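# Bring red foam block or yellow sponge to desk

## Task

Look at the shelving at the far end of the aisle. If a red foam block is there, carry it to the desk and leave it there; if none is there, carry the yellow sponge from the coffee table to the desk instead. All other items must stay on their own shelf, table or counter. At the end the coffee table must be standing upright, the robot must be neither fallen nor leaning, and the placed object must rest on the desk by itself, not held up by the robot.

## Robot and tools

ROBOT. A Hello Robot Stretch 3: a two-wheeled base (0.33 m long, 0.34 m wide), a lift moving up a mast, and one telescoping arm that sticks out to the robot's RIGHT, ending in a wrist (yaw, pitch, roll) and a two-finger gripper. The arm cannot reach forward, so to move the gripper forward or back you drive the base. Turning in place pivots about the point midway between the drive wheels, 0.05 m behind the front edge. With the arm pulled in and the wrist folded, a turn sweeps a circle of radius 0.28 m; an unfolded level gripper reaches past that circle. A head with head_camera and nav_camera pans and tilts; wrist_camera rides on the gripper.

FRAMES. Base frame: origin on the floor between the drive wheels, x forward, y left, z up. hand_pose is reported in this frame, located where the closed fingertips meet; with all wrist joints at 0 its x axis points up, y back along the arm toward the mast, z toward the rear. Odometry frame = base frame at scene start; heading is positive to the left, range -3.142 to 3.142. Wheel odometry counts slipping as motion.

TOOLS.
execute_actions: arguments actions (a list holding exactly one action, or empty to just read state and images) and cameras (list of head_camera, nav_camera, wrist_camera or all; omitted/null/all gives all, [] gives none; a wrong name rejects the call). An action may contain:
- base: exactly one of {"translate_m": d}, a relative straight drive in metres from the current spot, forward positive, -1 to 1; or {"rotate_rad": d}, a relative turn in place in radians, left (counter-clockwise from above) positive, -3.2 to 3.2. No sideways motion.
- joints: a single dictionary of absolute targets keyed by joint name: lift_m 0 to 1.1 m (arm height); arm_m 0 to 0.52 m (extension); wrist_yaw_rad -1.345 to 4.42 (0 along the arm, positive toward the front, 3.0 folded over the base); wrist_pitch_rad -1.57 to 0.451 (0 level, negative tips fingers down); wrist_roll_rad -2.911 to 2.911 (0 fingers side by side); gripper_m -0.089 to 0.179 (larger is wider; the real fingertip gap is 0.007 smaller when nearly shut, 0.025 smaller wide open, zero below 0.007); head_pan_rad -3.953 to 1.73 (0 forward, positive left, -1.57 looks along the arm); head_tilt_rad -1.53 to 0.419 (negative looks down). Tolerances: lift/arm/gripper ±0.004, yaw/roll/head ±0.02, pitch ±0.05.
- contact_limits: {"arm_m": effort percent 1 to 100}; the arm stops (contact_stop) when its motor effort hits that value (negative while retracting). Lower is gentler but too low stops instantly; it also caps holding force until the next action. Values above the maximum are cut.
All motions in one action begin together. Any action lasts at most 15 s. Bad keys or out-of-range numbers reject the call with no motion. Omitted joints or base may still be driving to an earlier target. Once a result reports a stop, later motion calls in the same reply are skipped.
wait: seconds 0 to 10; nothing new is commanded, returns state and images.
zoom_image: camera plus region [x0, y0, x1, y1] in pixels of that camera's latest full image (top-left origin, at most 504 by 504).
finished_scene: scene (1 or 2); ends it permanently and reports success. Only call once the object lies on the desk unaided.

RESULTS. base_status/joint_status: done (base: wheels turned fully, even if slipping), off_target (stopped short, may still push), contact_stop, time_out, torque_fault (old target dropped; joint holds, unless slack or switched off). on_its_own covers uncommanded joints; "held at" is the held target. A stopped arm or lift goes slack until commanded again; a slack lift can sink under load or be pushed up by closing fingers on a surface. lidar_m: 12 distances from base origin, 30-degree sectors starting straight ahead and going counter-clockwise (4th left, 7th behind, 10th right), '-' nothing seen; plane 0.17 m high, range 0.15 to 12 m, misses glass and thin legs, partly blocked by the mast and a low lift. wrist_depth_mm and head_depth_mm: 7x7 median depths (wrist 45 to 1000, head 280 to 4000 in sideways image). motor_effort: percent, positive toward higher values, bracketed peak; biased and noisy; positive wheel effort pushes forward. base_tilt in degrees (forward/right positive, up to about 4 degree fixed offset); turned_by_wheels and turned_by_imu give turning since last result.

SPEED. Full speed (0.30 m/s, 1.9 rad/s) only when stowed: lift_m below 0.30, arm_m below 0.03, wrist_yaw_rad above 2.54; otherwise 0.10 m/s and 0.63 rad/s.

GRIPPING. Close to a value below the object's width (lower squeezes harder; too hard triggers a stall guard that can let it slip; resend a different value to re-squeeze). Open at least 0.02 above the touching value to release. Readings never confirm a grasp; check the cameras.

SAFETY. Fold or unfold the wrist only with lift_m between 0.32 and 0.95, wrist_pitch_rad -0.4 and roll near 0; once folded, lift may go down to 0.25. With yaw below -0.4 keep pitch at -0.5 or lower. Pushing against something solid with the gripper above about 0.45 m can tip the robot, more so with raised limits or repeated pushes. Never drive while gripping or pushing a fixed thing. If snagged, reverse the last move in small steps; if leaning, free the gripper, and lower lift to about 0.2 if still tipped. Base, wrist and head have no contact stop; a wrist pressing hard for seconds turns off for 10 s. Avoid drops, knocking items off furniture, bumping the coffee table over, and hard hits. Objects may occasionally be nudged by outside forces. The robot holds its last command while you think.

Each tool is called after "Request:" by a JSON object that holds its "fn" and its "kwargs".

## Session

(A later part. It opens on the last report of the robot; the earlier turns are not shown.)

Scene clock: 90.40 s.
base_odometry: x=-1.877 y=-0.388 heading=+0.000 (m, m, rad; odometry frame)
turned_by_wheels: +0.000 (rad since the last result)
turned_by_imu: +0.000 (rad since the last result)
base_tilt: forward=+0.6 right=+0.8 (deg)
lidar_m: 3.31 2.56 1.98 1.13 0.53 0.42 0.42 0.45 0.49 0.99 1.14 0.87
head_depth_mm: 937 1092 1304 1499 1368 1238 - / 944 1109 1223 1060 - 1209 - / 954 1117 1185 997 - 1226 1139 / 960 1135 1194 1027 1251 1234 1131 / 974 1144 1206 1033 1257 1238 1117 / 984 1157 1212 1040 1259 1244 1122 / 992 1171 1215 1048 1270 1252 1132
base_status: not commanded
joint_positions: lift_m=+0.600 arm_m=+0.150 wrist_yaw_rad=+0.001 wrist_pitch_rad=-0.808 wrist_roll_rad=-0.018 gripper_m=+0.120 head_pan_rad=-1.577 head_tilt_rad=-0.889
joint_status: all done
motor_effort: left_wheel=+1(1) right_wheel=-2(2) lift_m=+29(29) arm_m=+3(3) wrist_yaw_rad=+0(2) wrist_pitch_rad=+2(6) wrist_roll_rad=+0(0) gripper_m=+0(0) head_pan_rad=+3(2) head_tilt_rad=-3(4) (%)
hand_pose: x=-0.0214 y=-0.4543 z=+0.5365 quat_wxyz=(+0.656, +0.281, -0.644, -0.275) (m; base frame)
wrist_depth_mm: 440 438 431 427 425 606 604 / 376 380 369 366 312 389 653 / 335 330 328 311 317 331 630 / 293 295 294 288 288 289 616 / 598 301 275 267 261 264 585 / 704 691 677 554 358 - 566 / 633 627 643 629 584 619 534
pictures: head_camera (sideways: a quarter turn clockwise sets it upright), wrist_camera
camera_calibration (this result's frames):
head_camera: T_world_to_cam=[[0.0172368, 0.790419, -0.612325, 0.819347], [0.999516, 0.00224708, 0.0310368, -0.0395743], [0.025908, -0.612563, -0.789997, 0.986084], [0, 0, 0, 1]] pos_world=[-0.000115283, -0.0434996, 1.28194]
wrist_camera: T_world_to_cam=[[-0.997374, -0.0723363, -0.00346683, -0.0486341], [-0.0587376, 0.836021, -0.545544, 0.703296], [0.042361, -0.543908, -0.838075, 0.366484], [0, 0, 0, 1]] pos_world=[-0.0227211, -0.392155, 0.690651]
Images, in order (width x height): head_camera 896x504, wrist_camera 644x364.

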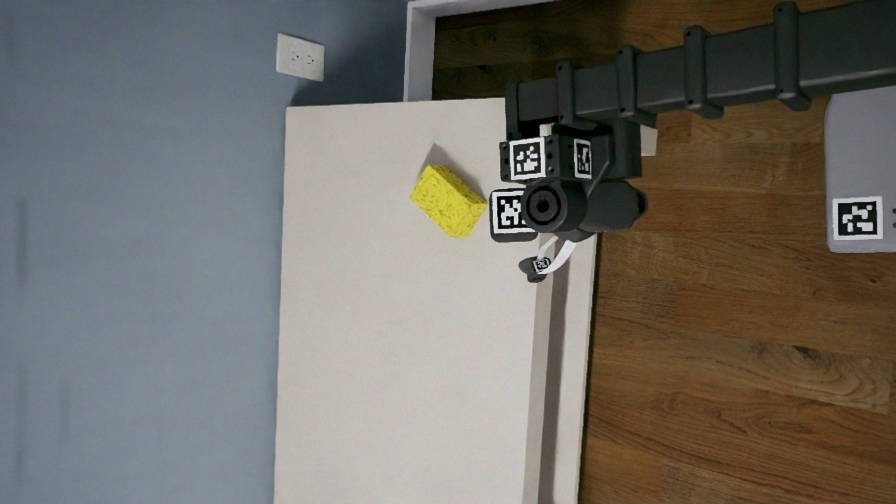

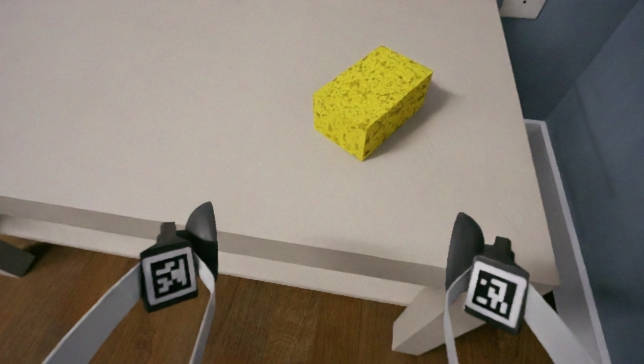

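Request:
{"fn": "execute_actions", "kwargs": {"actions": [{"base":{"translate_m":0.045},"joints":{"wrist_yaw_rad":-0.48,"arm_m":0.3,"gripper_m":0.15}}], "cameras": ["head_camera","wrist_camera"]}}

Scene clock: 96.33 s.
base_odometry: x=-1.832 y=-0.388 heading=+0.000 (m, m, rad; odometry frame)
turned_by_wheels: +0.000 (rad since the last result)
turned_by_imu: +0.000 (rad since the last result)
base_tilt: forward=+0.8 right=+0.7 (deg)
lidar_m: 3.26 2.53 1.96 1.25 0.59 0.47 0.46 0.50 0.51 1.00 0.85 0.83
head_depth_mm: 942 1096 1312 1520 1366 1230 - / 950 1107 1183 1030 1177 1205 - / 957 1123 1191 - 1217 1229 1139 / 969 1134 1194 1027 1244 1236 1131 / 977 1149 1201 1034 1252 1243 1115 / 987 1167 1216 1041 1262 1247 1124 / 999 1177 1223 1046 1289 1248 1126
base_status: done
joint_positions: lift_m=+0.600 arm_m=+0.300 wrist_yaw_rad=-0.478 wrist_pitch_rad=-0.808 wrist_roll_rad=-0.018 gripper_m=+0.150 head_pan_rad=-1.577 head_tilt_rad=-0.889
joint_status: all done
motor_effort: left_wheel=+1(5) right_wheel=-2(3) lift_m=+29(30) arm_m=+3(6) wrist_yaw_rad=+0(0) wrist_pitch_rad=+2(2) wrist_roll_rad=+0(0) gripper_m=+0(81) head_pan_rad=+2(2) head_tilt_rad=-4(3) (%)
hand_pose: x=-0.0950 y=-0.5863 z=+0.5365 quat_wxyz=(+0.572, +0.120, -0.692, -0.423) (m; base frame)
wrist_depth_mm: 433 434 431 429 637 563 424 / 378 371 372 370 716 586 442 / 330 328 326 321 321 620 463 / 297 294 290 237 289 626 478 / 265 270 258 216 262 430 504 / 246 - 236 221 238 237 502 / 220 220 219 222 219 216 477
pictures: head_camera (sideways: a quarter turn clockwise sets it upright), wrist_camera
camera_calibration (this result's frames):
head_camera: T_world_to_cam=[[0.0172368, 0.790438, -0.6123, 0.819314], [0.999516, 0.00224623, 0.0310371, -0.0395746], [0.0259082, -0.612538, -0.790016, 0.986109], [0, 0, 0, 1]] pos_world=[-0.000115274, -0.043499, 1.28194]
wrist_camera: T_world_to_cam=[[-0.918272, 0.395934, -0.00348124, 0.150446], [0.333614, 0.76894, -0.545374, 0.80713], [-0.213255, -0.501963, -0.838186, 0.298168], [0, 0, 0, 1]] pos_world=[-0.0675336, -0.530532, 0.690631]
Images, in order (width x height): head_camera 896x504, wrist_camera 644x364.

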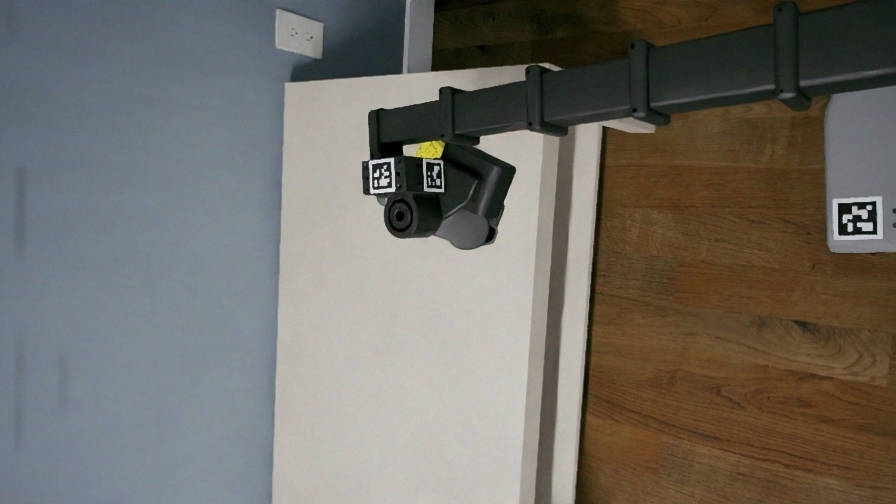

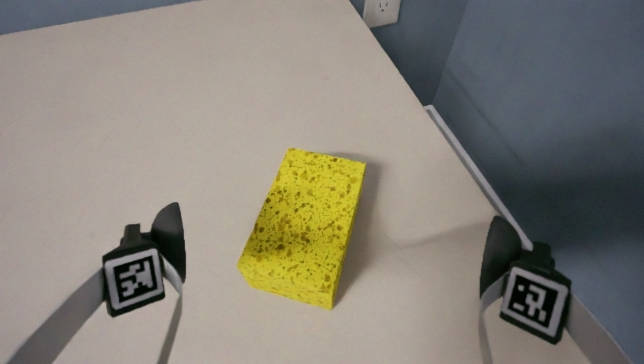

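Request:
{"fn": "execute_actions", "kwargs": {"actions": [{"base":{"translate_m":0.02},"joints":{"arm_m":0.35}}], "cameras": []}}

Request:
{"fn": "execute_actions", "kwargs": {"actions": [{"joints":{"lift_m":0.562}}], "cameras": ["wrist_camera"]}}

Scene clock: 101.23 s.
base_odometry: x=-1.812 y=-0.388 heading=+0.000 (m, m, rad; odometry frame)
turned_by_wheels: +0.000 (rad since the last result)
turned_by_imu: +0.000 (rad since the last result)
base_tilt: forward=+0.7 right=+0.7 (deg)
lidar_m: 3.23 2.51 1.95 1.31 0.61 0.49 0.48 0.52 0.51 1.06 0.83 0.82
head_depth_mm: 942 1100 1312 1496 1343 1227 - / 952 1111 1204 1022 - 1206 - / 963 1124 1220 964 1220 1231 1141 / 968 1139 1196 1009 1246 1231 1128 / 981 1155 1203 1033 1253 1235 1115 / 993 1168 1217 1038 1261 1244 1123 / 1001 1183 1219 1048 1336 1253 1124
base_status: done
joint_positions: lift_m=+0.600 arm_m=+0.350 wrist_yaw_rad=-0.478 wrist_pitch_rad=-0.808 wrist_roll_rad=-0.018 gripper_m=+0.150 head_pan_rad=-1.577 head_tilt_rad=-0.889
joint_status: all done
motor_effort: left_wheel=+1(4) right_wheel=-2(4) lift_m=+29(29) arm_m=+3(5) wrist_yaw_rad=-1(1) wrist_pitch_rad=+2(2) wrist_roll_rad=+0(0) gripper_m=+1(1) head_pan_rad=+3(3) head_tilt_rad=-4(3) (%)
hand_pose: x=-0.0950 y=-0.6363 z=+0.5365 quat_wxyz=(+0.572, +0.120, -0.692, -0.423) (m; base frame)
wrist_depth_mm: 409 420 434 424 554 585 438 / 373 375 373 368 379 630 461 / 330 327 324 327 321 648 485 / 295 294 295 289 287 302 497 / 262 273 264 252 221 264 517 / 247 - 240 197 200 238 515 / 218 222 219 191 211 215 222
pictures: none
No camera images: the call's "cameras" was empty. Leave "cameras" out to get every camera's image.

Scene clock: 102.40 s.
base_odometry: x=-1.812 y=-0.388 heading=+0.000 (m, m, rad; odometry frame)
turned_by_wheels: +0.000 (rad since the last result)
turned_by_imu: +0.000 (rad since the last result)
base_tilt: forward=+0.7 right=+0.7 (deg)
lidar_m: 3.25 2.50 1.95 1.31 0.61 0.49 0.48 0.52 0.51 1.06 0.83 0.82
head_depth_mm: 943 1097 1314 1499 1341 1221 1115 / 950 1109 1179 1032 - 1215 - / 961 1122 1213 - 1215 1230 1138 / 972 1139 1195 1007 1246 1232 1127 / 981 1152 1204 1032 1250 1238 1116 / 990 1166 1213 1037 1262 1243 1124 / 1003 1182 1220 1045 1331 1252 1127
base_status: not commanded
joint_positions: lift_m=+0.562 arm_m=+0.350 wrist_yaw_rad=-0.478 wrist_pitch_rad=-0.808 wrist_roll_rad=-0.018 gripper_m=+0.150 head_pan_rad=-1.577 head_tilt_rad=-0.889
joint_status: all done
motor_effort: left_wheel=+1(1) right_wheel=-2(2) lift_m=+17(26) arm_m=+3(3) wrist_yaw_rad=-1(1) wrist_pitch_rad=+2(2) wrist_roll_rad=+0(0) gripper_m=-1(1) head_pan_rad=+1(3) head_tilt_rad=-3(3) (%)
hand_pose: x=-0.0950 y=-0.6363 z=+0.4991 quat_wxyz=(+0.572, +0.120, -0.692, -0.423) (m; base frame)
wrist_depth_mm: 367 364 362 364 384 592 442 / 316 318 316 313 310 599 468 / 277 276 274 275 276 284 478 / 249 246 244 239 192 242 485 / 223 227 222 178 174 222 464 / 207 - 203 160 159 202 200 / 184 187 187 178 149 181 184
pictures: wrist_camera
camera_calibration (this result's frames):
wrist_camera: T_world_to_cam=[[-0.918266, 0.395949, -0.00349472, 0.170133], [0.333674, 0.769027, -0.545214, 0.825111], [-0.21319, -0.501818, -0.838289, 0.24185], [0, 0, 0, 1]] pos_world=[-0.0675308, -0.580533, 0.653197]
Images, in order (width x height): wrist_camera 644x364.

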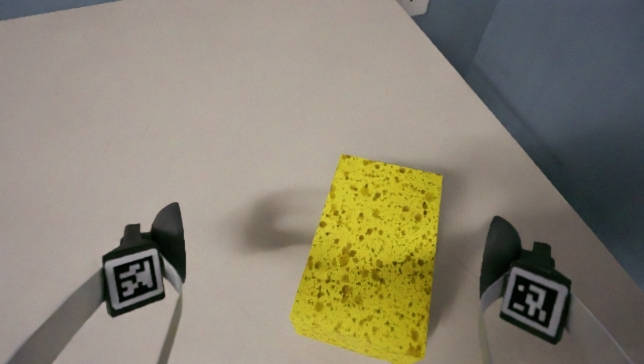

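Request:
{"fn": "execute_actions", "kwargs": {"actions": [{"base":{"translate_m":-0.028},"joints":{"lift_m":0.553}}], "cameras": ["wrist_camera"]}}

Request:
{"fn": "execute_actions", "kwargs": {"actions": [{"joints":{"gripper_m":0.02}}], "cameras": []}}

Request:
{"fn": "execute_actions", "kwargs": {"actions": [{"joints":{"lift_m":0.9}}], "cameras": ["wrist_camera"]}}

Scene clock: 108.53 s.
base_odometry: x=-1.840 y=-0.388 heading=+0.000 (m, m, rad; odometry frame)
turned_by_wheels: +0.000 (rad since the last result)
turned_by_imu: +0.000 (rad since the last result)
base_tilt: forward=+0.8 right=+0.7 (deg)
lidar_m: 3.27 2.54 1.96 1.23 0.58 0.46 0.45 0.49 0.50 1.00 0.87 0.84
head_depth_mm: 940 1093 1314 1520 1367 1218 1103 / 946 1106 1212 1034 - 1215 - / 958 1121 1194 963 1217 1231 1142 / 968 1134 1195 1017 1247 1235 1129 / 976 1148 1204 1030 1254 1241 1115 / 988 1162 1212 1041 1258 1247 1123 / 998 1178 1224 1044 1291 1256 1125
base_status: done
joint_positions: lift_m=+0.553 arm_m=+0.350 wrist_yaw_rad=-0.478 wrist_pitch_rad=-0.808 wrist_roll_rad=-0.018 gripper_m=+0.150 head_pan_rad=-1.577 head_tilt_rad=-0.889
joint_status: all done
motor_effort: left_wheel=+1(3) right_wheel=-2(7) lift_m=+17(15) arm_m=+3(3) wrist_yaw_rad=-1(1) wrist_pitch_rad=+2(3) wrist_roll_rad=+0(0) gripper_m=+0(1) head_pan_rad=+2(3) head_tilt_rad=-4(3) (%)
hand_pose: x=-0.0950 y=-0.6363 z=+0.4900 quat_wxyz=(+0.572, +0.120, -0.692, -0.423) (m; base frame)
wrist_depth_mm: 351 350 348 344 551 557 417 / 303 302 300 294 298 592 434 / 267 262 263 262 260 574 462 / 235 236 237 180 232 237 472 / 215 218 214 163 206 213 481 / 198 - 189 148 188 191 456 / - 178 171 136 177 173 175
pictures: wrist_camera
camera_calibration (this result's frames):
wrist_camera: T_world_to_cam=[[-0.918266, 0.39595, -0.00349746, 0.170104], [0.333683, 0.769046, -0.545183, 0.820187], [-0.213175, -0.50179, -0.83831, 0.234327], [0, 0, 0, 1]] pos_world=[-0.06753, -0.580531, 0.644185]
Images, in order (width x height): wrist_camera 644x364.

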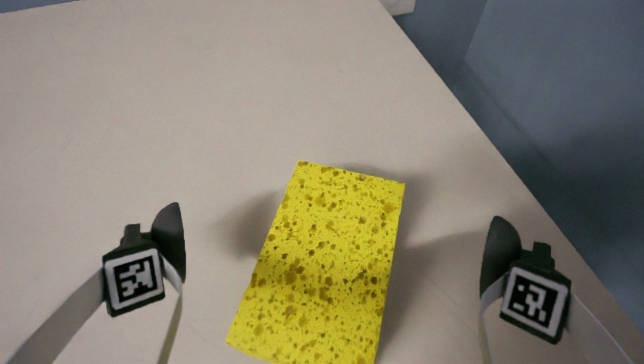

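Scene clock: 110.33 s.
base_odometry: x=-1.840 y=-0.388 heading=+0.000 (m, m, rad; odometry frame)
turned_by_wheels: +0.000 (rad since the last result)
turned_by_imu: +0.000 (rad since the last result)
base_tilt: forward=+0.7 right=+0.7 (deg)
lidar_m: 3.28 2.53 1.96 1.24 0.58 0.46 0.45 0.49 0.50 0.99 0.86 0.83
head_depth_mm: 940 1097 1310 1520 1365 1219 1106 / 948 1109 1209 1033 - 1211 - / 959 1119 1194 964 1216 1226 1142 / 966 1132 1193 1018 1242 1232 1132 / 977 1145 1203 1034 1252 1238 1119 / 988 1160 1210 1042 1260 1248 1123 / 998 1176 1218 1044 1290 1256 1130
base_status: not commanded
joint_positions: lift_m=+0.553 arm_m=+0.350 wrist_yaw_rad=-0.478 wrist_pitch_rad=-0.808 wrist_roll_rad=-0.018 gripper_m=+0.021 head_pan_rad=-1.577 head_tilt_rad=-0.889
joint_status: all done
motor_effort: left_wheel=+1(1) right_wheel=-2(2) lift_m=+18(17) arm_m=+3(3) wrist_yaw_rad=-1(1) wrist_pitch_rad=+3(3) wrist_roll_rad=+0(0) gripper_m=-17(90) head_pan_rad=+3(3) head_tilt_rad=-3(3) (%)
hand_pose: x=-0.0950 y=-0.6363 z=+0.4900 quat_wxyz=(+0.572, +0.120, -0.692, -0.423) (m; base frame)
wrist_depth_mm: 353 350 345 345 568 560 425 / 306 303 299 295 296 602 436 / 265 263 263 262 260 574 456 / 240 238 236 178 231 236 475 / 215 214 217 161 203 209 472 / 195 194 187 148 149 191 197 / 178 179 176 136 173 175 175
pictures: none
No camera images: the call's "cameras" was empty. Leave "cameras" out to get every camera's image.

Scene clock: 114.33 s.
base_odometry: x=-1.840 y=-0.388 heading=+0.000 (m, m, rad; odometry frame)
turned_by_wheels: +0.000 (rad since the last result)
turned_by_imu: +0.000 (rad since the last result)
base_tilt: forward=+0.7 right=+0.7 (deg)
lidar_m: 3.27 2.53 1.96 1.23 0.58 0.46 0.45 0.49 0.50 0.99 0.86 0.84
head_depth_mm: - - 1338 1530 1366 1221 1103 / - 1106 1179 1015 1038 1219 1131 / - - 1132 1020 1218 1230 1142 / 972 1168 1196 1027 1238 1231 1131 / 978 1146 1201 1032 1257 1239 1122 / 990 1161 1210 1039 1255 1245 1120 / 999 1177 1225 1045 1288 1257 1125
base_status: not commanded
joint_positions: lift_m=+0.900 arm_m=+0.350 wrist_yaw_rad=-0.478 wrist_pitch_rad=-0.809 wrist_roll_rad=-0.018 gripper_m=+0.021 head_pan_rad=-1.577 head_tilt_rad=-0.889
joint_status: all done
motor_effort: left_wheel=+1(1) right_wheel=-2(2) lift_m=+30(29) arm_m=+3(3) wrist_yaw_rad=+0(0) wrist_pitch_rad=+3(3) wrist_roll_rad=+0(0) gripper_m=-17(16) head_pan_rad=+2(2) head_tilt_rad=-4(3) (%)
hand_pose: x=-0.0949 y=-0.6361 z=+0.8363 quat_wxyz=(+0.572, +0.121, -0.692, -0.424) (m; base frame)
wrist_depth_mm: 409 440 479 530 576 551 417 / 471 502 558 623 691 584 433 / 527 583 633 715 800 598 456 / 613 642 665 178 897 649 465 / 590 601 595 162 904 696 507 / 543 551 519 148 148 703 521 / 499 499 477 136 493 764 545
pictures: wrist_camera
camera_calibration (this result's frames):
wrist_camera: T_world_to_cam=[[-0.918264, 0.395952, -0.0035552, 0.171377], [0.333887, 0.769439, -0.544502, 1.00854], [-0.212861, -0.501184, -0.838752, 0.525495], [0, 0, 0, 1]] pos_world=[-0.067512, -0.580499, 0.990523]
Images, in order (width x height): wrist_camera 644x364.

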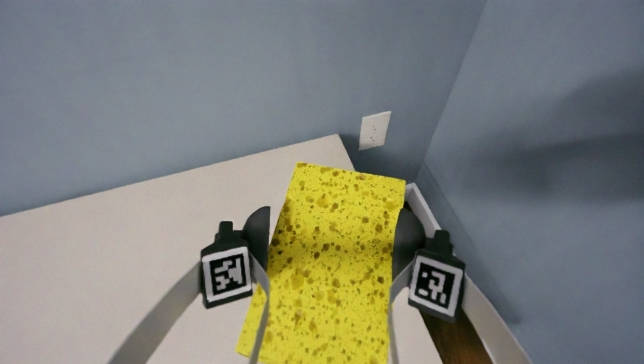

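Request:
{"fn": "execute_actions", "kwargs": {"actions": [{"base":{"translate_m":1.0},"joints":{"wrist_yaw_rad":0,"arm_m":0.2}}], "cameras": []}}

Request:
{"fn": "execute_actions", "kwargs": {"actions": [{"base":{"translate_m":0.6},"joints":{"head_tilt_rad":-0.6}}], "cameras": []}}

Request:
{"fn": "execute_actions", "kwargs": {"actions": [{"joints":{"arm_m":0.5}}]}}

Scene clock: 128.20 s.
base_odometry: x=-0.840 y=-0.388 heading=-0.001 (m, m, rad; odometry frame)
turned_by_wheels: -0.001 (rad since the last result)
turned_by_imu: -0.033 (rad since the last result)
base_tilt: forward=+0.7 right=+0.7 (deg)
lidar_m: 2.30 2.48 1.88 1.72 1.89 1.47 1.44 1.27 0.66 0.76 1.25 1.59
head_depth_mm: 1029 - 1186 1074 1298 1215 1100 / 1035 - 1598 1541 1371 1225 1134 / 1052 - - 1567 1375 1234 1140 / 765 588 605 1556 1391 1239 1125 / 713 574 503 1502 1375 1239 1118 / 723 578 506 1596 1400 1248 1122 / 731 584 510 1613 1407 1252 1127
base_status: done
joint_positions: lift_m=+0.900 arm_m=+0.200 wrist_yaw_rad=-0.022 wrist_pitch_rad=-0.820 wrist_roll_rad=-0.018 gripper_m=+0.021 head_pan_rad=-1.577 head_tilt_rad=-0.889
joint_status: wrist_yaw_rad off_target (ended at -0.022, target +0.000); the others done
on_its_own: right_wheel is at rest, and its effort (+28) is outside its rest range (-18 to +18); wrist_yaw_rad is at rest, and its effort (+17) is outside its rest range (-12 to +12)
motor_effort: left_wheel=-8(11) right_wheel=+28(32) lift_m=+29(29) arm_m=-3(3) wrist_yaw_rad=+17(18) wrist_pitch_rad=+6(6) wrist_roll_rad=+0(0) gripper_m=-18(18) head_pan_rad=+1(3) head_tilt_rad=-4(3) (%)
hand_pose: x=-0.0251 y=-0.5023 z=+0.8346 quat_wxyz=(+0.651, +0.277, -0.645, -0.287) (m; base frame)
wrist_depth_mm: - 71 108 775 781 747 718 / - 64 420 901 893 801 766 / - 67 508 - - 717 718 / - 68 - 180 - 654 643 / - - - 162 163 593 587 / - 999 - 147 148 553 540 / - 897 917 136 909 908 870
pictures: none
No camera images: the call's "cameras" was empty. Leave "cameras" out to get every camera's image.

Scene clock: 135.33 s.
base_odometry: x=-0.240 y=-0.389 heading=-0.002 (m, m, rad; odometry frame)
turned_by_wheels: -0.001 (rad since the last result)
turned_by_imu: -1.088 (rad since the last result)
base_tilt: forward=+0.7 right=+0.7 (deg)
lidar_m: 1.05 1.18 1.92 2.03 1.94 1.92 2.01 1.86 1.54 0.76 0.58 1.00
head_depth_mm: 1557 1712 1869 - 1576 1393 1197 / 1655 1819 1972 - 1597 1398 1199 / 1726 1920 2063 - 1583 1407 1202 / 1549 1708 1761 1373 1108 1330 1211 / 1359 1477 1622 1390 455 1384 1213 / 1202 1298 1403 1399 454 398 1214 / 1081 1154 1242 577 458 380 973
base_status: done
joint_positions: lift_m=+0.900 arm_m=+0.200 wrist_yaw_rad=-0.011 wrist_pitch_rad=-0.819 wrist_roll_rad=-0.020 gripper_m=+0.021 head_pan_rad=-1.577 head_tilt_rad=-0.605
joint_status: all done
on_its_own: right_wheel is at rest, and its effort (+24) is outside its rest range (-18 to +18)
motor_effort: left_wheel=-6(8) right_wheel=+24(30) lift_m=+28(29) arm_m=-1(3) wrist_yaw_rad=+8(17) wrist_pitch_rad=+5(7) wrist_roll_rad=+1(1) gripper_m=-17(19) head_pan_rad=+3(2) head_tilt_rad=+2(16) (%)
hand_pose: x=-0.0233 y=-0.5024 z=+0.8349 quat_wxyz=(+0.654, +0.281, -0.643, -0.283) (m; base frame)
wrist_depth_mm: 620 758 907 950 955 - - / 671 812 839 816 845 - - / 707 891 739 715 - - - / 760 988 - 178 - - - / 848 - - 162 - - - / 928 - 944 147 149 960 971 / 473 873 879 136 892 879 892
pictures: none
No camera images: the call's "cameras" was empty. Leave "cameras" out to get every camera's image.

Scene clock: 138.77 s.
base_odometry: x=-0.240 y=-0.389 heading=-0.001 (m, m, rad; odometry frame)
turned_by_wheels: +0.001 (rad since the last result)
turned_by_imu: +0.001 (rad since the last result)
base_tilt: forward=+0.6 right=+0.7 (deg)
lidar_m: 1.05 1.18 1.92 2.03 1.94 1.92 2.01 1.86 1.54 0.76 0.58 1.00
head_depth_mm: 1562 1711 1843 - 1618 1394 1191 / 1656 1774 1721 1753 1674 1392 1201 / 1717 1859 1660 1373 1551 1400 1205 / 1554 1684 1752 1327 1131 1328 1206 / 1346 1477 1612 1391 453 1376 1213 / 1202 1296 1407 1396 454 397 1224 / 1079 1152 1237 576 457 380 971
base_status: not commanded
joint_positions: lift_m=+0.900 arm_m=+0.500 wrist_yaw_rad=-0.002 wrist_pitch_rad=-0.814 wrist_roll_rad=-0.020 gripper_m=+0.021 head_pan_rad=-1.577 head_tilt_rad=-0.605
joint_status: all done
motor_effort: left_wheel=+1(6) right_wheel=-1(24) lift_m=+28(28) arm_m=+3(4) wrist_yaw_rad=+2(8) wrist_pitch_rad=+4(6) wrist_roll_rad=+1(1) gripper_m=-17(16) head_pan_rad=+2(2) head_tilt_rad=+2(1) (%)
hand_pose: x=-0.0219 y=-0.8032 z=+0.8357 quat_wxyz=(+0.656, +0.282, -0.643, -0.278) (m; base frame)
wrist_depth_mm: 498 597 774 962 977 - 927 / 535 658 797 804 842 - - / 567 694 734 712 731 - - / 615 653 650 178 661 - - / 653 748 596 162 - - - / 717 947 536 147 149 963 943 / 798 878 899 136 896 902 884
pictures: head_camera (sideways: a quarter turn clockwise sets it upright), nav_camera (sideways: a quarter turn counterclockwise sets it upright), wrist_camera
camera_calibration (this result's frames):
head_camera: T_world_to_cam=[[0.0160667, 0.587838, -0.808819, 1.07543], [0.999564, 0.0106093, 0.0275664, -0.0350673], [0.0247856, -0.808909, -0.587411, 0.722601], [0, 0, 0, 1]] pos_world=[-0.000136676, -0.0472887, 1.29526]
nav_camera: T_world_to_cam=[[-0.0321511, -0.536539, 0.843263, -1.05345], [-0.999162, 0.0386419, -0.0135085, 0.0760192], [-0.0253374, -0.84299, -0.537332, 0.663307], [0, 0, 0, 1]] pos_world=[0.0588925, -0.0089912, 1.24578]
wrist_camera: T_world_to_cam=[[-0.997501, -0.0705996, -0.00257076, -0.0726797], [-0.0579995, 0.839166, -0.540774, 1.15669], [0.0403357, -0.539273, -0.841164, 0.433744], [0, 0, 0, 1]] pos_world=[-0.0229061, -0.74188, 0.990171]
Images, in order (width x height): head_camera 896x504, nav_camera 672x504, wrist_camera 644x364.

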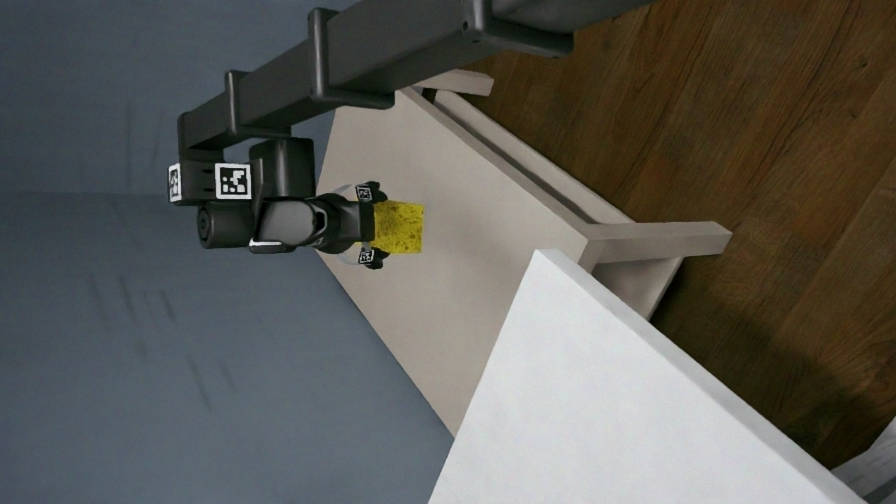

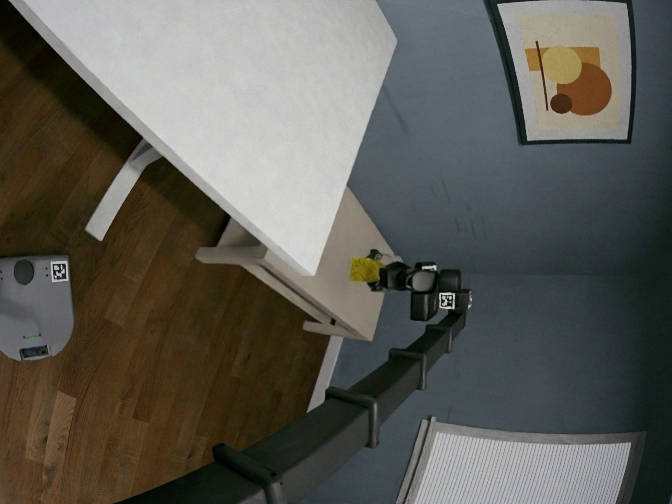

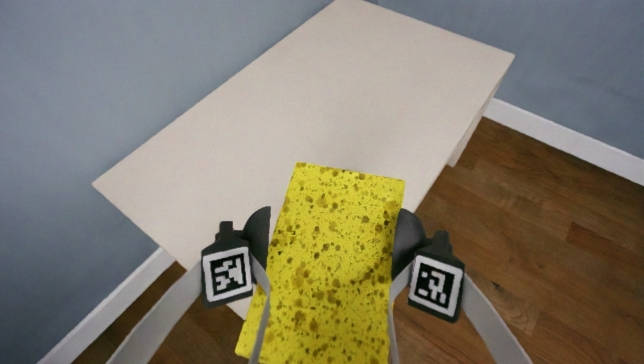

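Request:
{"fn": "execute_actions", "kwargs": {"actions": [{"joints":{"lift_m":1.05,"arm_m":0.05,"wrist_pitch_rad":-0.3}}], "cameras": []}}

Request:
{"fn": "execute_actions", "kwargs": {"actions": [{"base":{"translate_m":-0.25}}], "cameras": []}}

Request:
{"fn": "execute_actions", "kwargs": {"actions": [{"base":{"rotate_rad":1.12}}]}}

Scene clock: 148.27 s.
base_odometry: x=-0.240 y=-0.389 heading=-0.001 (m, m, rad; odometry frame)
turned_by_wheels: +0.000 (rad since the last result)
turned_by_imu: +0.000 (rad since the last result)
base_tilt: forward=+0.8 right=+0.7 (deg)
lidar_m: 1.05 1.17 1.92 2.03 1.94 1.92 2.00 1.86 1.54 0.76 0.58 1.00
head_depth_mm: - - - - 1573 1386 1192 / 1651 - - - 1578 1398 1200 / 1719 - - - - 1400 1207 / 1551 1633 1653 1328 1132 1330 1209 / 1353 1468 1616 1389 453 1378 1214 / 1203 1294 1398 1397 454 397 1220 / 1076 1154 1246 576 457 380 970
base_status: not commanded
joint_positions: lift_m=+1.050 arm_m=+0.050 wrist_yaw_rad=-0.001 wrist_pitch_rad=-0.320 wrist_roll_rad=-0.020 gripper_m=+0.021 head_pan_rad=-1.577 head_tilt_rad=-0.605
joint_status: all done
motor_effort: left_wheel=+1(1) right_wheel=-1(1) lift_m=+30(32) arm_m=-4(3) wrist_yaw_rad=+2(2) wrist_pitch_rad=+6(6) wrist_roll_rad=+1(1) gripper_m=-16(17) head_pan_rad=+1(3) head_tilt_rad=+2(2) (%)
hand_pose: x=-0.0218 y=-0.4309 z=+1.0850 quat_wxyz=(+0.705, +0.114, -0.691, -0.112) (m; base frame)
wrist_depth_mm: 651 767 950 - - - - / 668 799 - - - - - / 708 829 - - - - - / 705 893 - 178 - - - / 745 937 - 161 - - - / 311 987 901 148 148 - - / 265 275 - 136 - - -
pictures: none
No camera images: the call's "cameras" was empty. Leave "cameras" out to get every camera's image.

Scene clock: 151.70 s.
base_odometry: x=-0.490 y=-0.389 heading=-0.001 (m, m, rad; odometry frame)
turned_by_wheels: +0.000 (rad since the last result)
turned_by_imu: +0.001 (rad since the last result)
base_tilt: forward=+0.7 right=+0.8 (deg)
lidar_m: 1.28 1.40 2.06 2.20 1.77 1.70 2.26 1.72 1.68 1.49 0.81 0.77
head_depth_mm: - - - - 1566 1389 1194 / 1522 - - - 1577 1394 1201 / 1613 - - - - 1400 1205 / 1710 1870 1831 1381 1632 1408 1209 / 1638 1784 1830 1390 1467 1383 1212 / 1460 1572 1682 1401 1178 1358 1217 / 1312 1406 1504 1413 1395 1427 1221
base_status: done
joint_positions: lift_m=+1.050 arm_m=+0.050 wrist_yaw_rad=-0.001 wrist_pitch_rad=-0.320 wrist_roll_rad=-0.020 gripper_m=+0.021 head_pan_rad=-1.577 head_tilt_rad=-0.605
joint_status: not commanded
motor_effort: left_wheel=+1(4) right_wheel=-1(7) lift_m=+30(30) arm_m=-4(3) wrist_yaw_rad=+2(2) wrist_pitch_rad=+6(6) wrist_roll_rad=+1(1) gripper_m=-17(17) head_pan_rad=+2(3) head_tilt_rad=+2(1) (%)
hand_pose: x=-0.0218 y=-0.4309 z=+1.0850 quat_wxyz=(+0.705, +0.114, -0.691, -0.112) (m; base frame)
wrist_depth_mm: 825 967 - - - - - / 831 - - - - - - / 859 - - - - - - / 922 - - 178 - - - / 945 - - 162 - - - / 981 - 892 148 149 - - / - - 835 135 - - -
pictures: none
No camera images: the call's "cameras" was empty. Leave "cameras" out to get every camera's image.

Scene clock: 154.43 s.
base_odometry: x=-0.490 y=-0.389 heading=+1.119 (m, m, rad; odometry frame)
turned_by_wheels: +1.120 (rad since the last result)
turned_by_imu: +1.134 (rad since the last result)
base_tilt: forward=+0.8 right=+0.7 (deg)
lidar_m: 2.06 2.26 1.77 1.69 2.12 1.69 1.68 0.81 0.82 0.77 1.31 1.40
head_depth_mm: - - - - 1569 1387 1192 / 998 - - - 1581 1395 1197 / 1006 - - - - 1338 1181 / 1022 1093 706 543 1643 1414 1204 / 1033 1097 760 566 1649 1409 1214 / 1048 1110 765 570 1675 1422 1217 / 1061 1127 774 575 1722 1425 1223
base_status: done
joint_positions: lift_m=+1.050 arm_m=+0.050 wrist_yaw_rad=-0.001 wrist_pitch_rad=-0.320 wrist_roll_rad=-0.020 gripper_m=+0.021 head_pan_rad=-1.577 head_tilt_rad=-0.605
joint_status: not commanded
motor_effort: left_wheel=-1(4) right_wheel=+1(7) lift_m=+30(29) arm_m=-4(4) wrist_yaw_rad=+1(2) wrist_pitch_rad=+6(6) wrist_roll_rad=+1(1) gripper_m=-17(17) head_pan_rad=+3(2) head_tilt_rad=+3(1) (%)
hand_pose: x=-0.0218 y=-0.4309 z=+1.0850 quat_wxyz=(+0.705, +0.114, -0.691, -0.112) (m; base frame)
wrist_depth_mm: - 942 900 858 787 747 699 / - 990 965 908 866 833 776 / 686 719 722 726 732 878 829 / 502 493 518 178 511 908 919 / 389 387 412 162 364 398 955 / 315 315 294 148 149 321 975 / 275 267 258 136 265 272 291
pictures: head_camera (sideways: a quarter turn clockwise sets it upright), nav_camera (sideways: a quarter turn counterclockwise sets it upright), wrist_camera
camera_calibration (this result's frames):
head_camera: T_world_to_cam=[[0.016066, 0.587821, -0.808831, 1.07545], [0.999564, 0.0106109, 0.0275661, -0.0350669], [0.0247864, -0.808921, -0.587394, 0.722579], [0, 0, 0, 1]] pos_world=[-0.000136626, -0.0472889, 1.29526]
nav_camera: T_world_to_cam=[[-0.0321504, -0.536521, 0.843274, -1.05346], [-0.999162, 0.0386405, -0.0135092, 0.0760201], [-0.0253365, -0.843002, -0.537314, 0.663284], [0, 0, 0, 1]] pos_world=[0.0588925, -0.00899233, 1.24578]
wrist_camera: T_world_to_cam=[[-0.997433, -0.0640252, 0.0320778, -0.0804559], [-0.0590884, 0.482754, -0.87376, 1.18674], [0.040457, -0.873413, -0.485298, 0.314085], [0, 0, 0, 1]] pos_world=[-0.0228339, -0.303727, 1.19193]
Images, in order (width x height): head_camera 896x504, nav_camera 672x504, wrist_camera 644x364.

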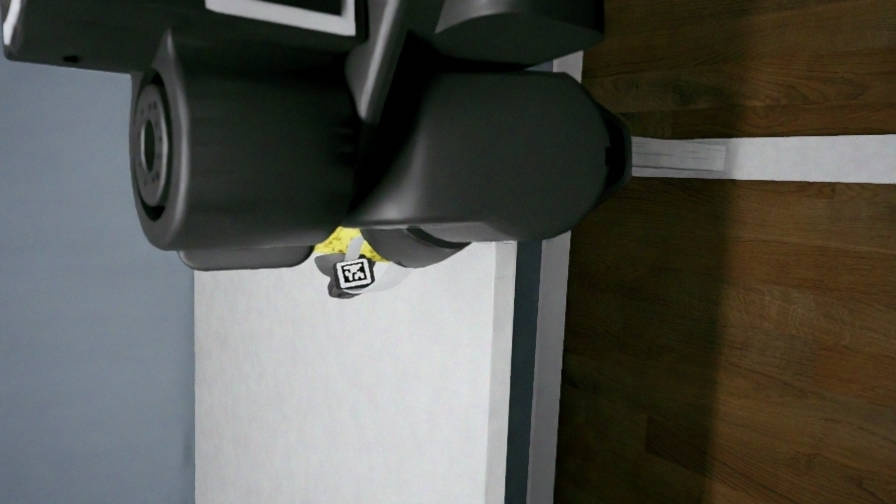

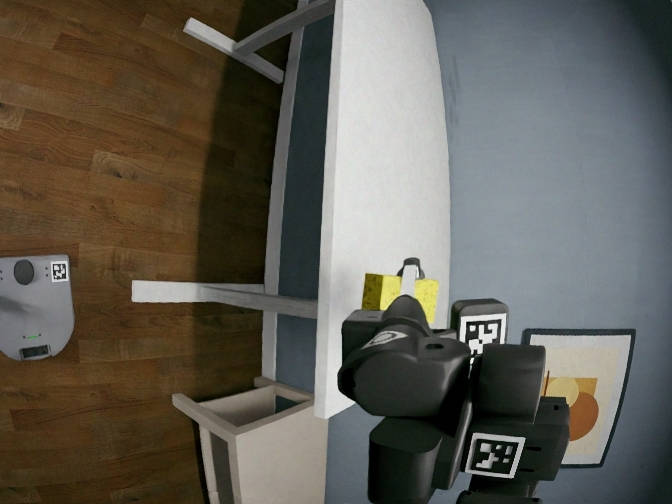

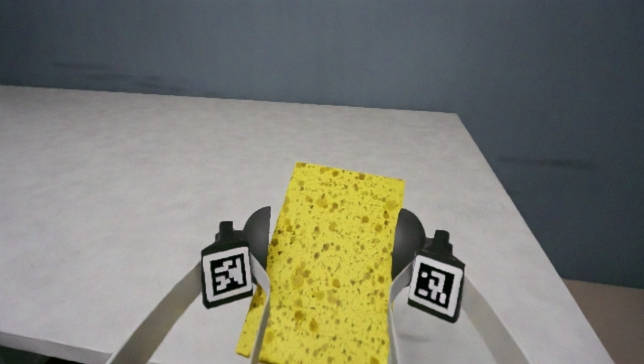

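Request:
{"fn": "execute_actions", "kwargs": {"actions": [{"base":{"translate_m":0.15},"joints":{"arm_m":0.3}}], "cameras": []}}

Request:
{"fn": "execute_actions", "kwargs": {"actions": [{"joints":{"lift_m":0.96}}], "cameras": ["wrist_camera"]}}

Scene clock: 162.03 s.
base_odometry: x=-0.425 y=-0.254 heading=+1.119 (m, m, rad; odometry frame)
turned_by_wheels: +0.000 (rad since the last result)
turned_by_imu: +0.000 (rad since the last result)
base_tilt: forward=+0.7 right=+0.6 (deg)
lidar_m: 1.91 2.11 1.71 1.69 1.82 1.84 1.82 0.92 0.81 1.22 1.30 1.29
head_depth_mm: - 1038 728 549 1527 1357 1193 / - 933 735 554 1595 1332 1186 / - - 742 558 1635 1398 1203 / 1028 1122 718 583 1642 1404 1206 / 1051 1118 758 588 1678 1411 1215 / 1062 1132 765 591 1700 1421 1220 / 1080 1149 771 597 1721 1425 1225
base_status: done
joint_positions: lift_m=+1.050 arm_m=+0.300 wrist_yaw_rad=-0.001 wrist_pitch_rad=-0.320 wrist_roll_rad=-0.020 gripper_m=+0.021 head_pan_rad=-1.577 head_tilt_rad=-0.605
joint_status: all done
motor_effort: left_wheel=+0(4) right_wheel=+1(6) lift_m=+30(30) arm_m=+3(4) wrist_yaw_rad=+1(2) wrist_pitch_rad=+6(6) wrist_roll_rad=+1(1) gripper_m=-17(16) head_pan_rad=+2(3) head_tilt_rad=+2(2) (%)
hand_pose: x=-0.0218 y=-0.6804 z=+1.0850 quat_wxyz=(+0.705, +0.114, -0.691, -0.112) (m; base frame)
wrist_depth_mm: 737 697 656 623 603 576 548 / 787 754 712 690 631 609 575 / 700 703 722 692 674 628 623 / 493 494 502 177 511 514 523 / 385 385 405 160 367 397 398 / 311 313 294 148 149 320 324 / 264 264 258 136 260 272 270
pictures: none
No camera images: the call's "cameras" was empty. Leave "cameras" out to get every camera's image.

Scene clock: 163.70 s.
base_odometry: x=-0.425 y=-0.254 heading=+1.119 (m, m, rad; odometry frame)
turned_by_wheels: +0.000 (rad since the last result)
turned_by_imu: +0.000 (rad since the last result)
base_tilt: forward=+0.8 right=+0.9 (deg)
lidar_m: 1.92 2.10 1.71 1.70 1.81 1.84 1.82 0.92 0.81 1.23 1.30 1.29
head_depth_mm: 1002 1073 - 532 1530 1358 1190 / 1014 1078 658 554 1591 1334 1188 / 1023 1109 - 557 1629 1401 1203 / 1038 1118 703 584 1650 1409 1207 / 1050 1117 760 588 1675 1411 1214 / 1059 1129 764 592 1711 1420 1221 / 1079 1144 773 597 1719 1435 1229
base_status: not commanded
joint_positions: lift_m=+0.960 arm_m=+0.300 wrist_yaw_rad=+0.001 wrist_pitch_rad=-0.287 wrist_roll_rad=-0.020 gripper_m=+0.021 head_pan_rad=-1.577 head_tilt_rad=-0.605
joint_status: all done
motor_effort: left_wheel=+0(1) right_wheel=+0(1) lift_m=+15(29) arm_m=+3(3) wrist_yaw_rad=+0(1) wrist_pitch_rad=-4(6) wrist_roll_rad=+1(1) gripper_m=-15(17) head_pan_rad=+2(3) head_tilt_rad=+2(2) (%)
hand_pose: x=-0.0213 y=-0.6837 z=+1.0036 quat_wxyz=(+0.707, +0.102, -0.693, -0.100) (m; base frame)
wrist_depth_mm: 731 693 656 619 602 580 547 / 788 744 698 671 639 608 573 / 494 505 518 517 533 538 579 / 341 350 345 350 352 361 362 / 258 259 278 166 242 269 272 / 209 210 195 143 147 216 218 / 176 176 171 126 172 180 179
pictures: wrist_camera
camera_calibration (this result's frames):
wrist_camera: T_world_to_cam=[[-0.997307, -0.0648588, 0.0342394, -0.0963103], [-0.0600061, 0.453165, -0.889405, 1.23318], [0.0421696, -0.889064, -0.455837, 0.0135181], [0, 0, 0, 1]] pos_world=[-0.0226228, -0.553062, 1.10625]
Images, in order (width x height): wrist_camera 644x364.

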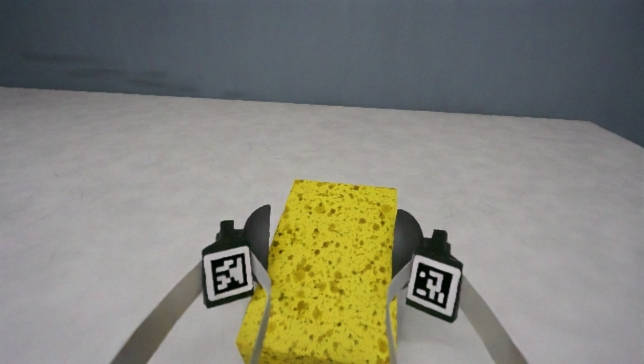

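Touching the desk. Release.

Request:
{"fn": "execute_actions", "kwargs": {"actions": [{"joints":{"gripper_m":0.13,"lift_m":0.97}}], "cameras": []}}

Request:
{"fn": "execute_actions", "kwargs": {"actions": [{"joints":{"lift_m":1.05}}], "cameras": []}}

Request:
{"fn": "execute_actions", "kwargs": {"actions": [{"joints":{"arm_m":0.05}}], "cameras": ["wrist_camera"]}}

Scene clock: 168.13 s.
base_odometry: x=-0.425 y=-0.254 heading=+1.119 (m, m, rad; odometry frame)
turned_by_wheels: +0.000 (rad since the last result)
turned_by_imu: +0.000 (rad since the last result)
base_tilt: forward=+0.7 right=+0.7 (deg)
lidar_m: 1.92 2.10 1.71 1.70 1.81 1.84 1.82 0.92 0.81 1.23 1.30 1.29
head_depth_mm: 1003 1069 698 549 1526 1357 1194 / 1014 - 647 554 1591 1333 1187 / 1026 - - 557 1643 1403 1204 / 1038 1117 718 583 1647 1411 1208 / 1050 1119 755 588 1679 1416 1214 / 1062 1132 767 592 1705 1417 1221 / 1075 1145 771 596 1712 1430 1224
base_status: not commanded
joint_positions: lift_m=+0.970 arm_m=+0.300 wrist_yaw_rad=+0.001 wrist_pitch_rad=-0.314 wrist_roll_rad=-0.020 gripper_m=+0.130 head_pan_rad=-1.577 head_tilt_rad=-0.605
joint_status: all done
motor_effort: left_wheel=+0(1) right_wheel=+0(0) lift_m=+30(33) arm_m=+3(2) wrist_yaw_rad=+0(0) wrist_pitch_rad=+4(4) wrist_roll_rad=+1(1) gripper_m=+1(80) head_pan_rad=+2(3) head_tilt_rad=+1(2) (%)
hand_pose: x=-0.0213 y=-0.6810 z=+1.0063 quat_wxyz=(+0.706, +0.112, -0.691, -0.110) (m; base frame)
wrist_depth_mm: 739 705 660 637 603 575 542 / 773 730 709 677 637 610 577 / 480 478 481 492 500 508 508 / 336 341 339 340 347 351 353 / 258 272 265 192 258 281 270 / 213 220 212 155 208 - 218 / - 177 174 130 171 179 184
pictures: none
No camera images: the call's "cameras" was empty. Leave "cameras" out to get every camera's image.

Scene clock: 169.70 s.
base_odometry: x=-0.425 y=-0.254 heading=+1.119 (m, m, rad; odometry frame)
turned_by_wheels: +0.000 (rad since the last result)
turned_by_imu: +0.000 (rad since the last result)
base_tilt: forward=+0.7 right=+0.7 (deg)
lidar_m: 1.91 2.10 1.71 1.69 1.81 1.84 1.82 0.92 0.81 1.23 1.30 1.29
head_depth_mm: - 1036 728 550 1531 1353 1193 / - 934 737 555 1587 1332 1187 / - - 681 558 1628 1404 1199 / 1028 1119 682 583 1645 1409 1209 / 1050 1123 758 587 1678 1418 1215 / 1065 1128 766 592 1706 1420 1221 / 1075 1146 775 596 1708 1428 1223
base_status: not commanded
joint_positions: lift_m=+1.050 arm_m=+0.300 wrist_yaw_rad=+0.001 wrist_pitch_rad=-0.315 wrist_roll_rad=-0.020 gripper_m=+0.130 head_pan_rad=-1.577 head_tilt_rad=-0.605
joint_status: all done
motor_effort: left_wheel=+0(1) right_wheel=+0(0) lift_m=+30(32) arm_m=+2(3) wrist_yaw_rad=+1(0) wrist_pitch_rad=+4(4) wrist_roll_rad=+1(1) gripper_m=+0(0) head_pan_rad=+2(2) head_tilt_rad=+2(2) (%)
hand_pose: x=-0.0213 y=-0.6810 z=+1.0862 quat_wxyz=(+0.706, +0.112, -0.691, -0.110) (m; base frame)
wrist_depth_mm: 742 691 661 645 595 563 541 / 794 739 688 675 628 621 576 / 709 701 714 699 686 638 618 / 506 516 506 516 513 531 570 / 386 405 391 395 405 421 402 / 314 326 322 323 324 - 324 / 273 264 269 219 269 266 274
pictures: none
No camera images: the call's "cameras" was empty. Leave "cameras" out to get every camera's image.

Scene clock: 172.77 s.
base_odometry: x=-0.425 y=-0.254 heading=+1.119 (m, m, rad; odometry frame)
turned_by_wheels: +0.000 (rad since the last result)
turned_by_imu: +0.000 (rad since the last result)
base_tilt: forward=+0.8 right=+0.7 (deg)
lidar_m: 1.91 2.10 1.71 1.69 1.81 1.85 1.82 0.92 0.81 1.23 1.30 1.29
head_depth_mm: - - - - 1136 1361 1192 / 1015 - - - 1498 1334 1186 / 1025 - - - - 1405 1204 / 1036 1108 719 563 1646 1406 1206 / 1048 1117 798 587 1670 1411 1212 / 1063 1134 765 592 1701 1421 1217 / 1077 1147 774 598 1733 1433 1220
base_status: not commanded
joint_positions: lift_m=+1.050 arm_m=+0.050 wrist_yaw_rad=+0.001 wrist_pitch_rad=-0.315 wrist_roll_rad=-0.020 gripper_m=+0.130 head_pan_rad=-1.577 head_tilt_rad=-0.605
joint_status: all done
motor_effort: left_wheel=+0(1) right_wheel=+0(0) lift_m=+30(30) arm_m=-4(7) wrist_yaw_rad=+0(0) wrist_pitch_rad=+4(4) wrist_roll_rad=+1(1) gripper_m=+1(1) head_pan_rad=+3(2) head_tilt_rad=+2(1) (%)
hand_pose: x=-0.0213 y=-0.4315 z=+1.0862 quat_wxyz=(+0.706, +0.112, -0.691, -0.110) (m; base frame)
wrist_depth_mm: - 968 894 854 817 762 738 / - - 954 887 881 815 808 / 722 712 728 740 753 760 878 / 512 506 514 459 532 528 839 / 388 412 392 388 398 420 405 / 315 331 323 322 327 - 331 / - 275 267 271 273 266 278
pictures: wrist_camera
camera_calibration (this result's frames):
wrist_camera: T_world_to_cam=[[-0.997306, -0.0657959, 0.03243, -0.0812177], [-0.0600265, 0.477911, -0.876355, 1.18886], [0.0421619, -0.875941, -0.480573, 0.308011], [0, 0, 0, 1]] pos_world=[-0.0226223, -0.303712, 1.19252]
Images, in order (width x height): wrist_camera 644x364.

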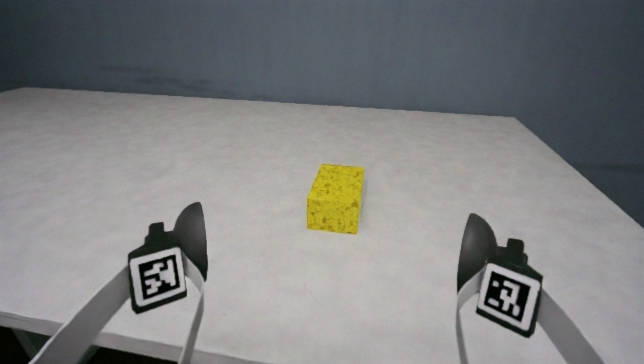

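Request:
{"fn": "finished_scene", "kwargs": {"scene": 2}}

The scene is finished: the task was done.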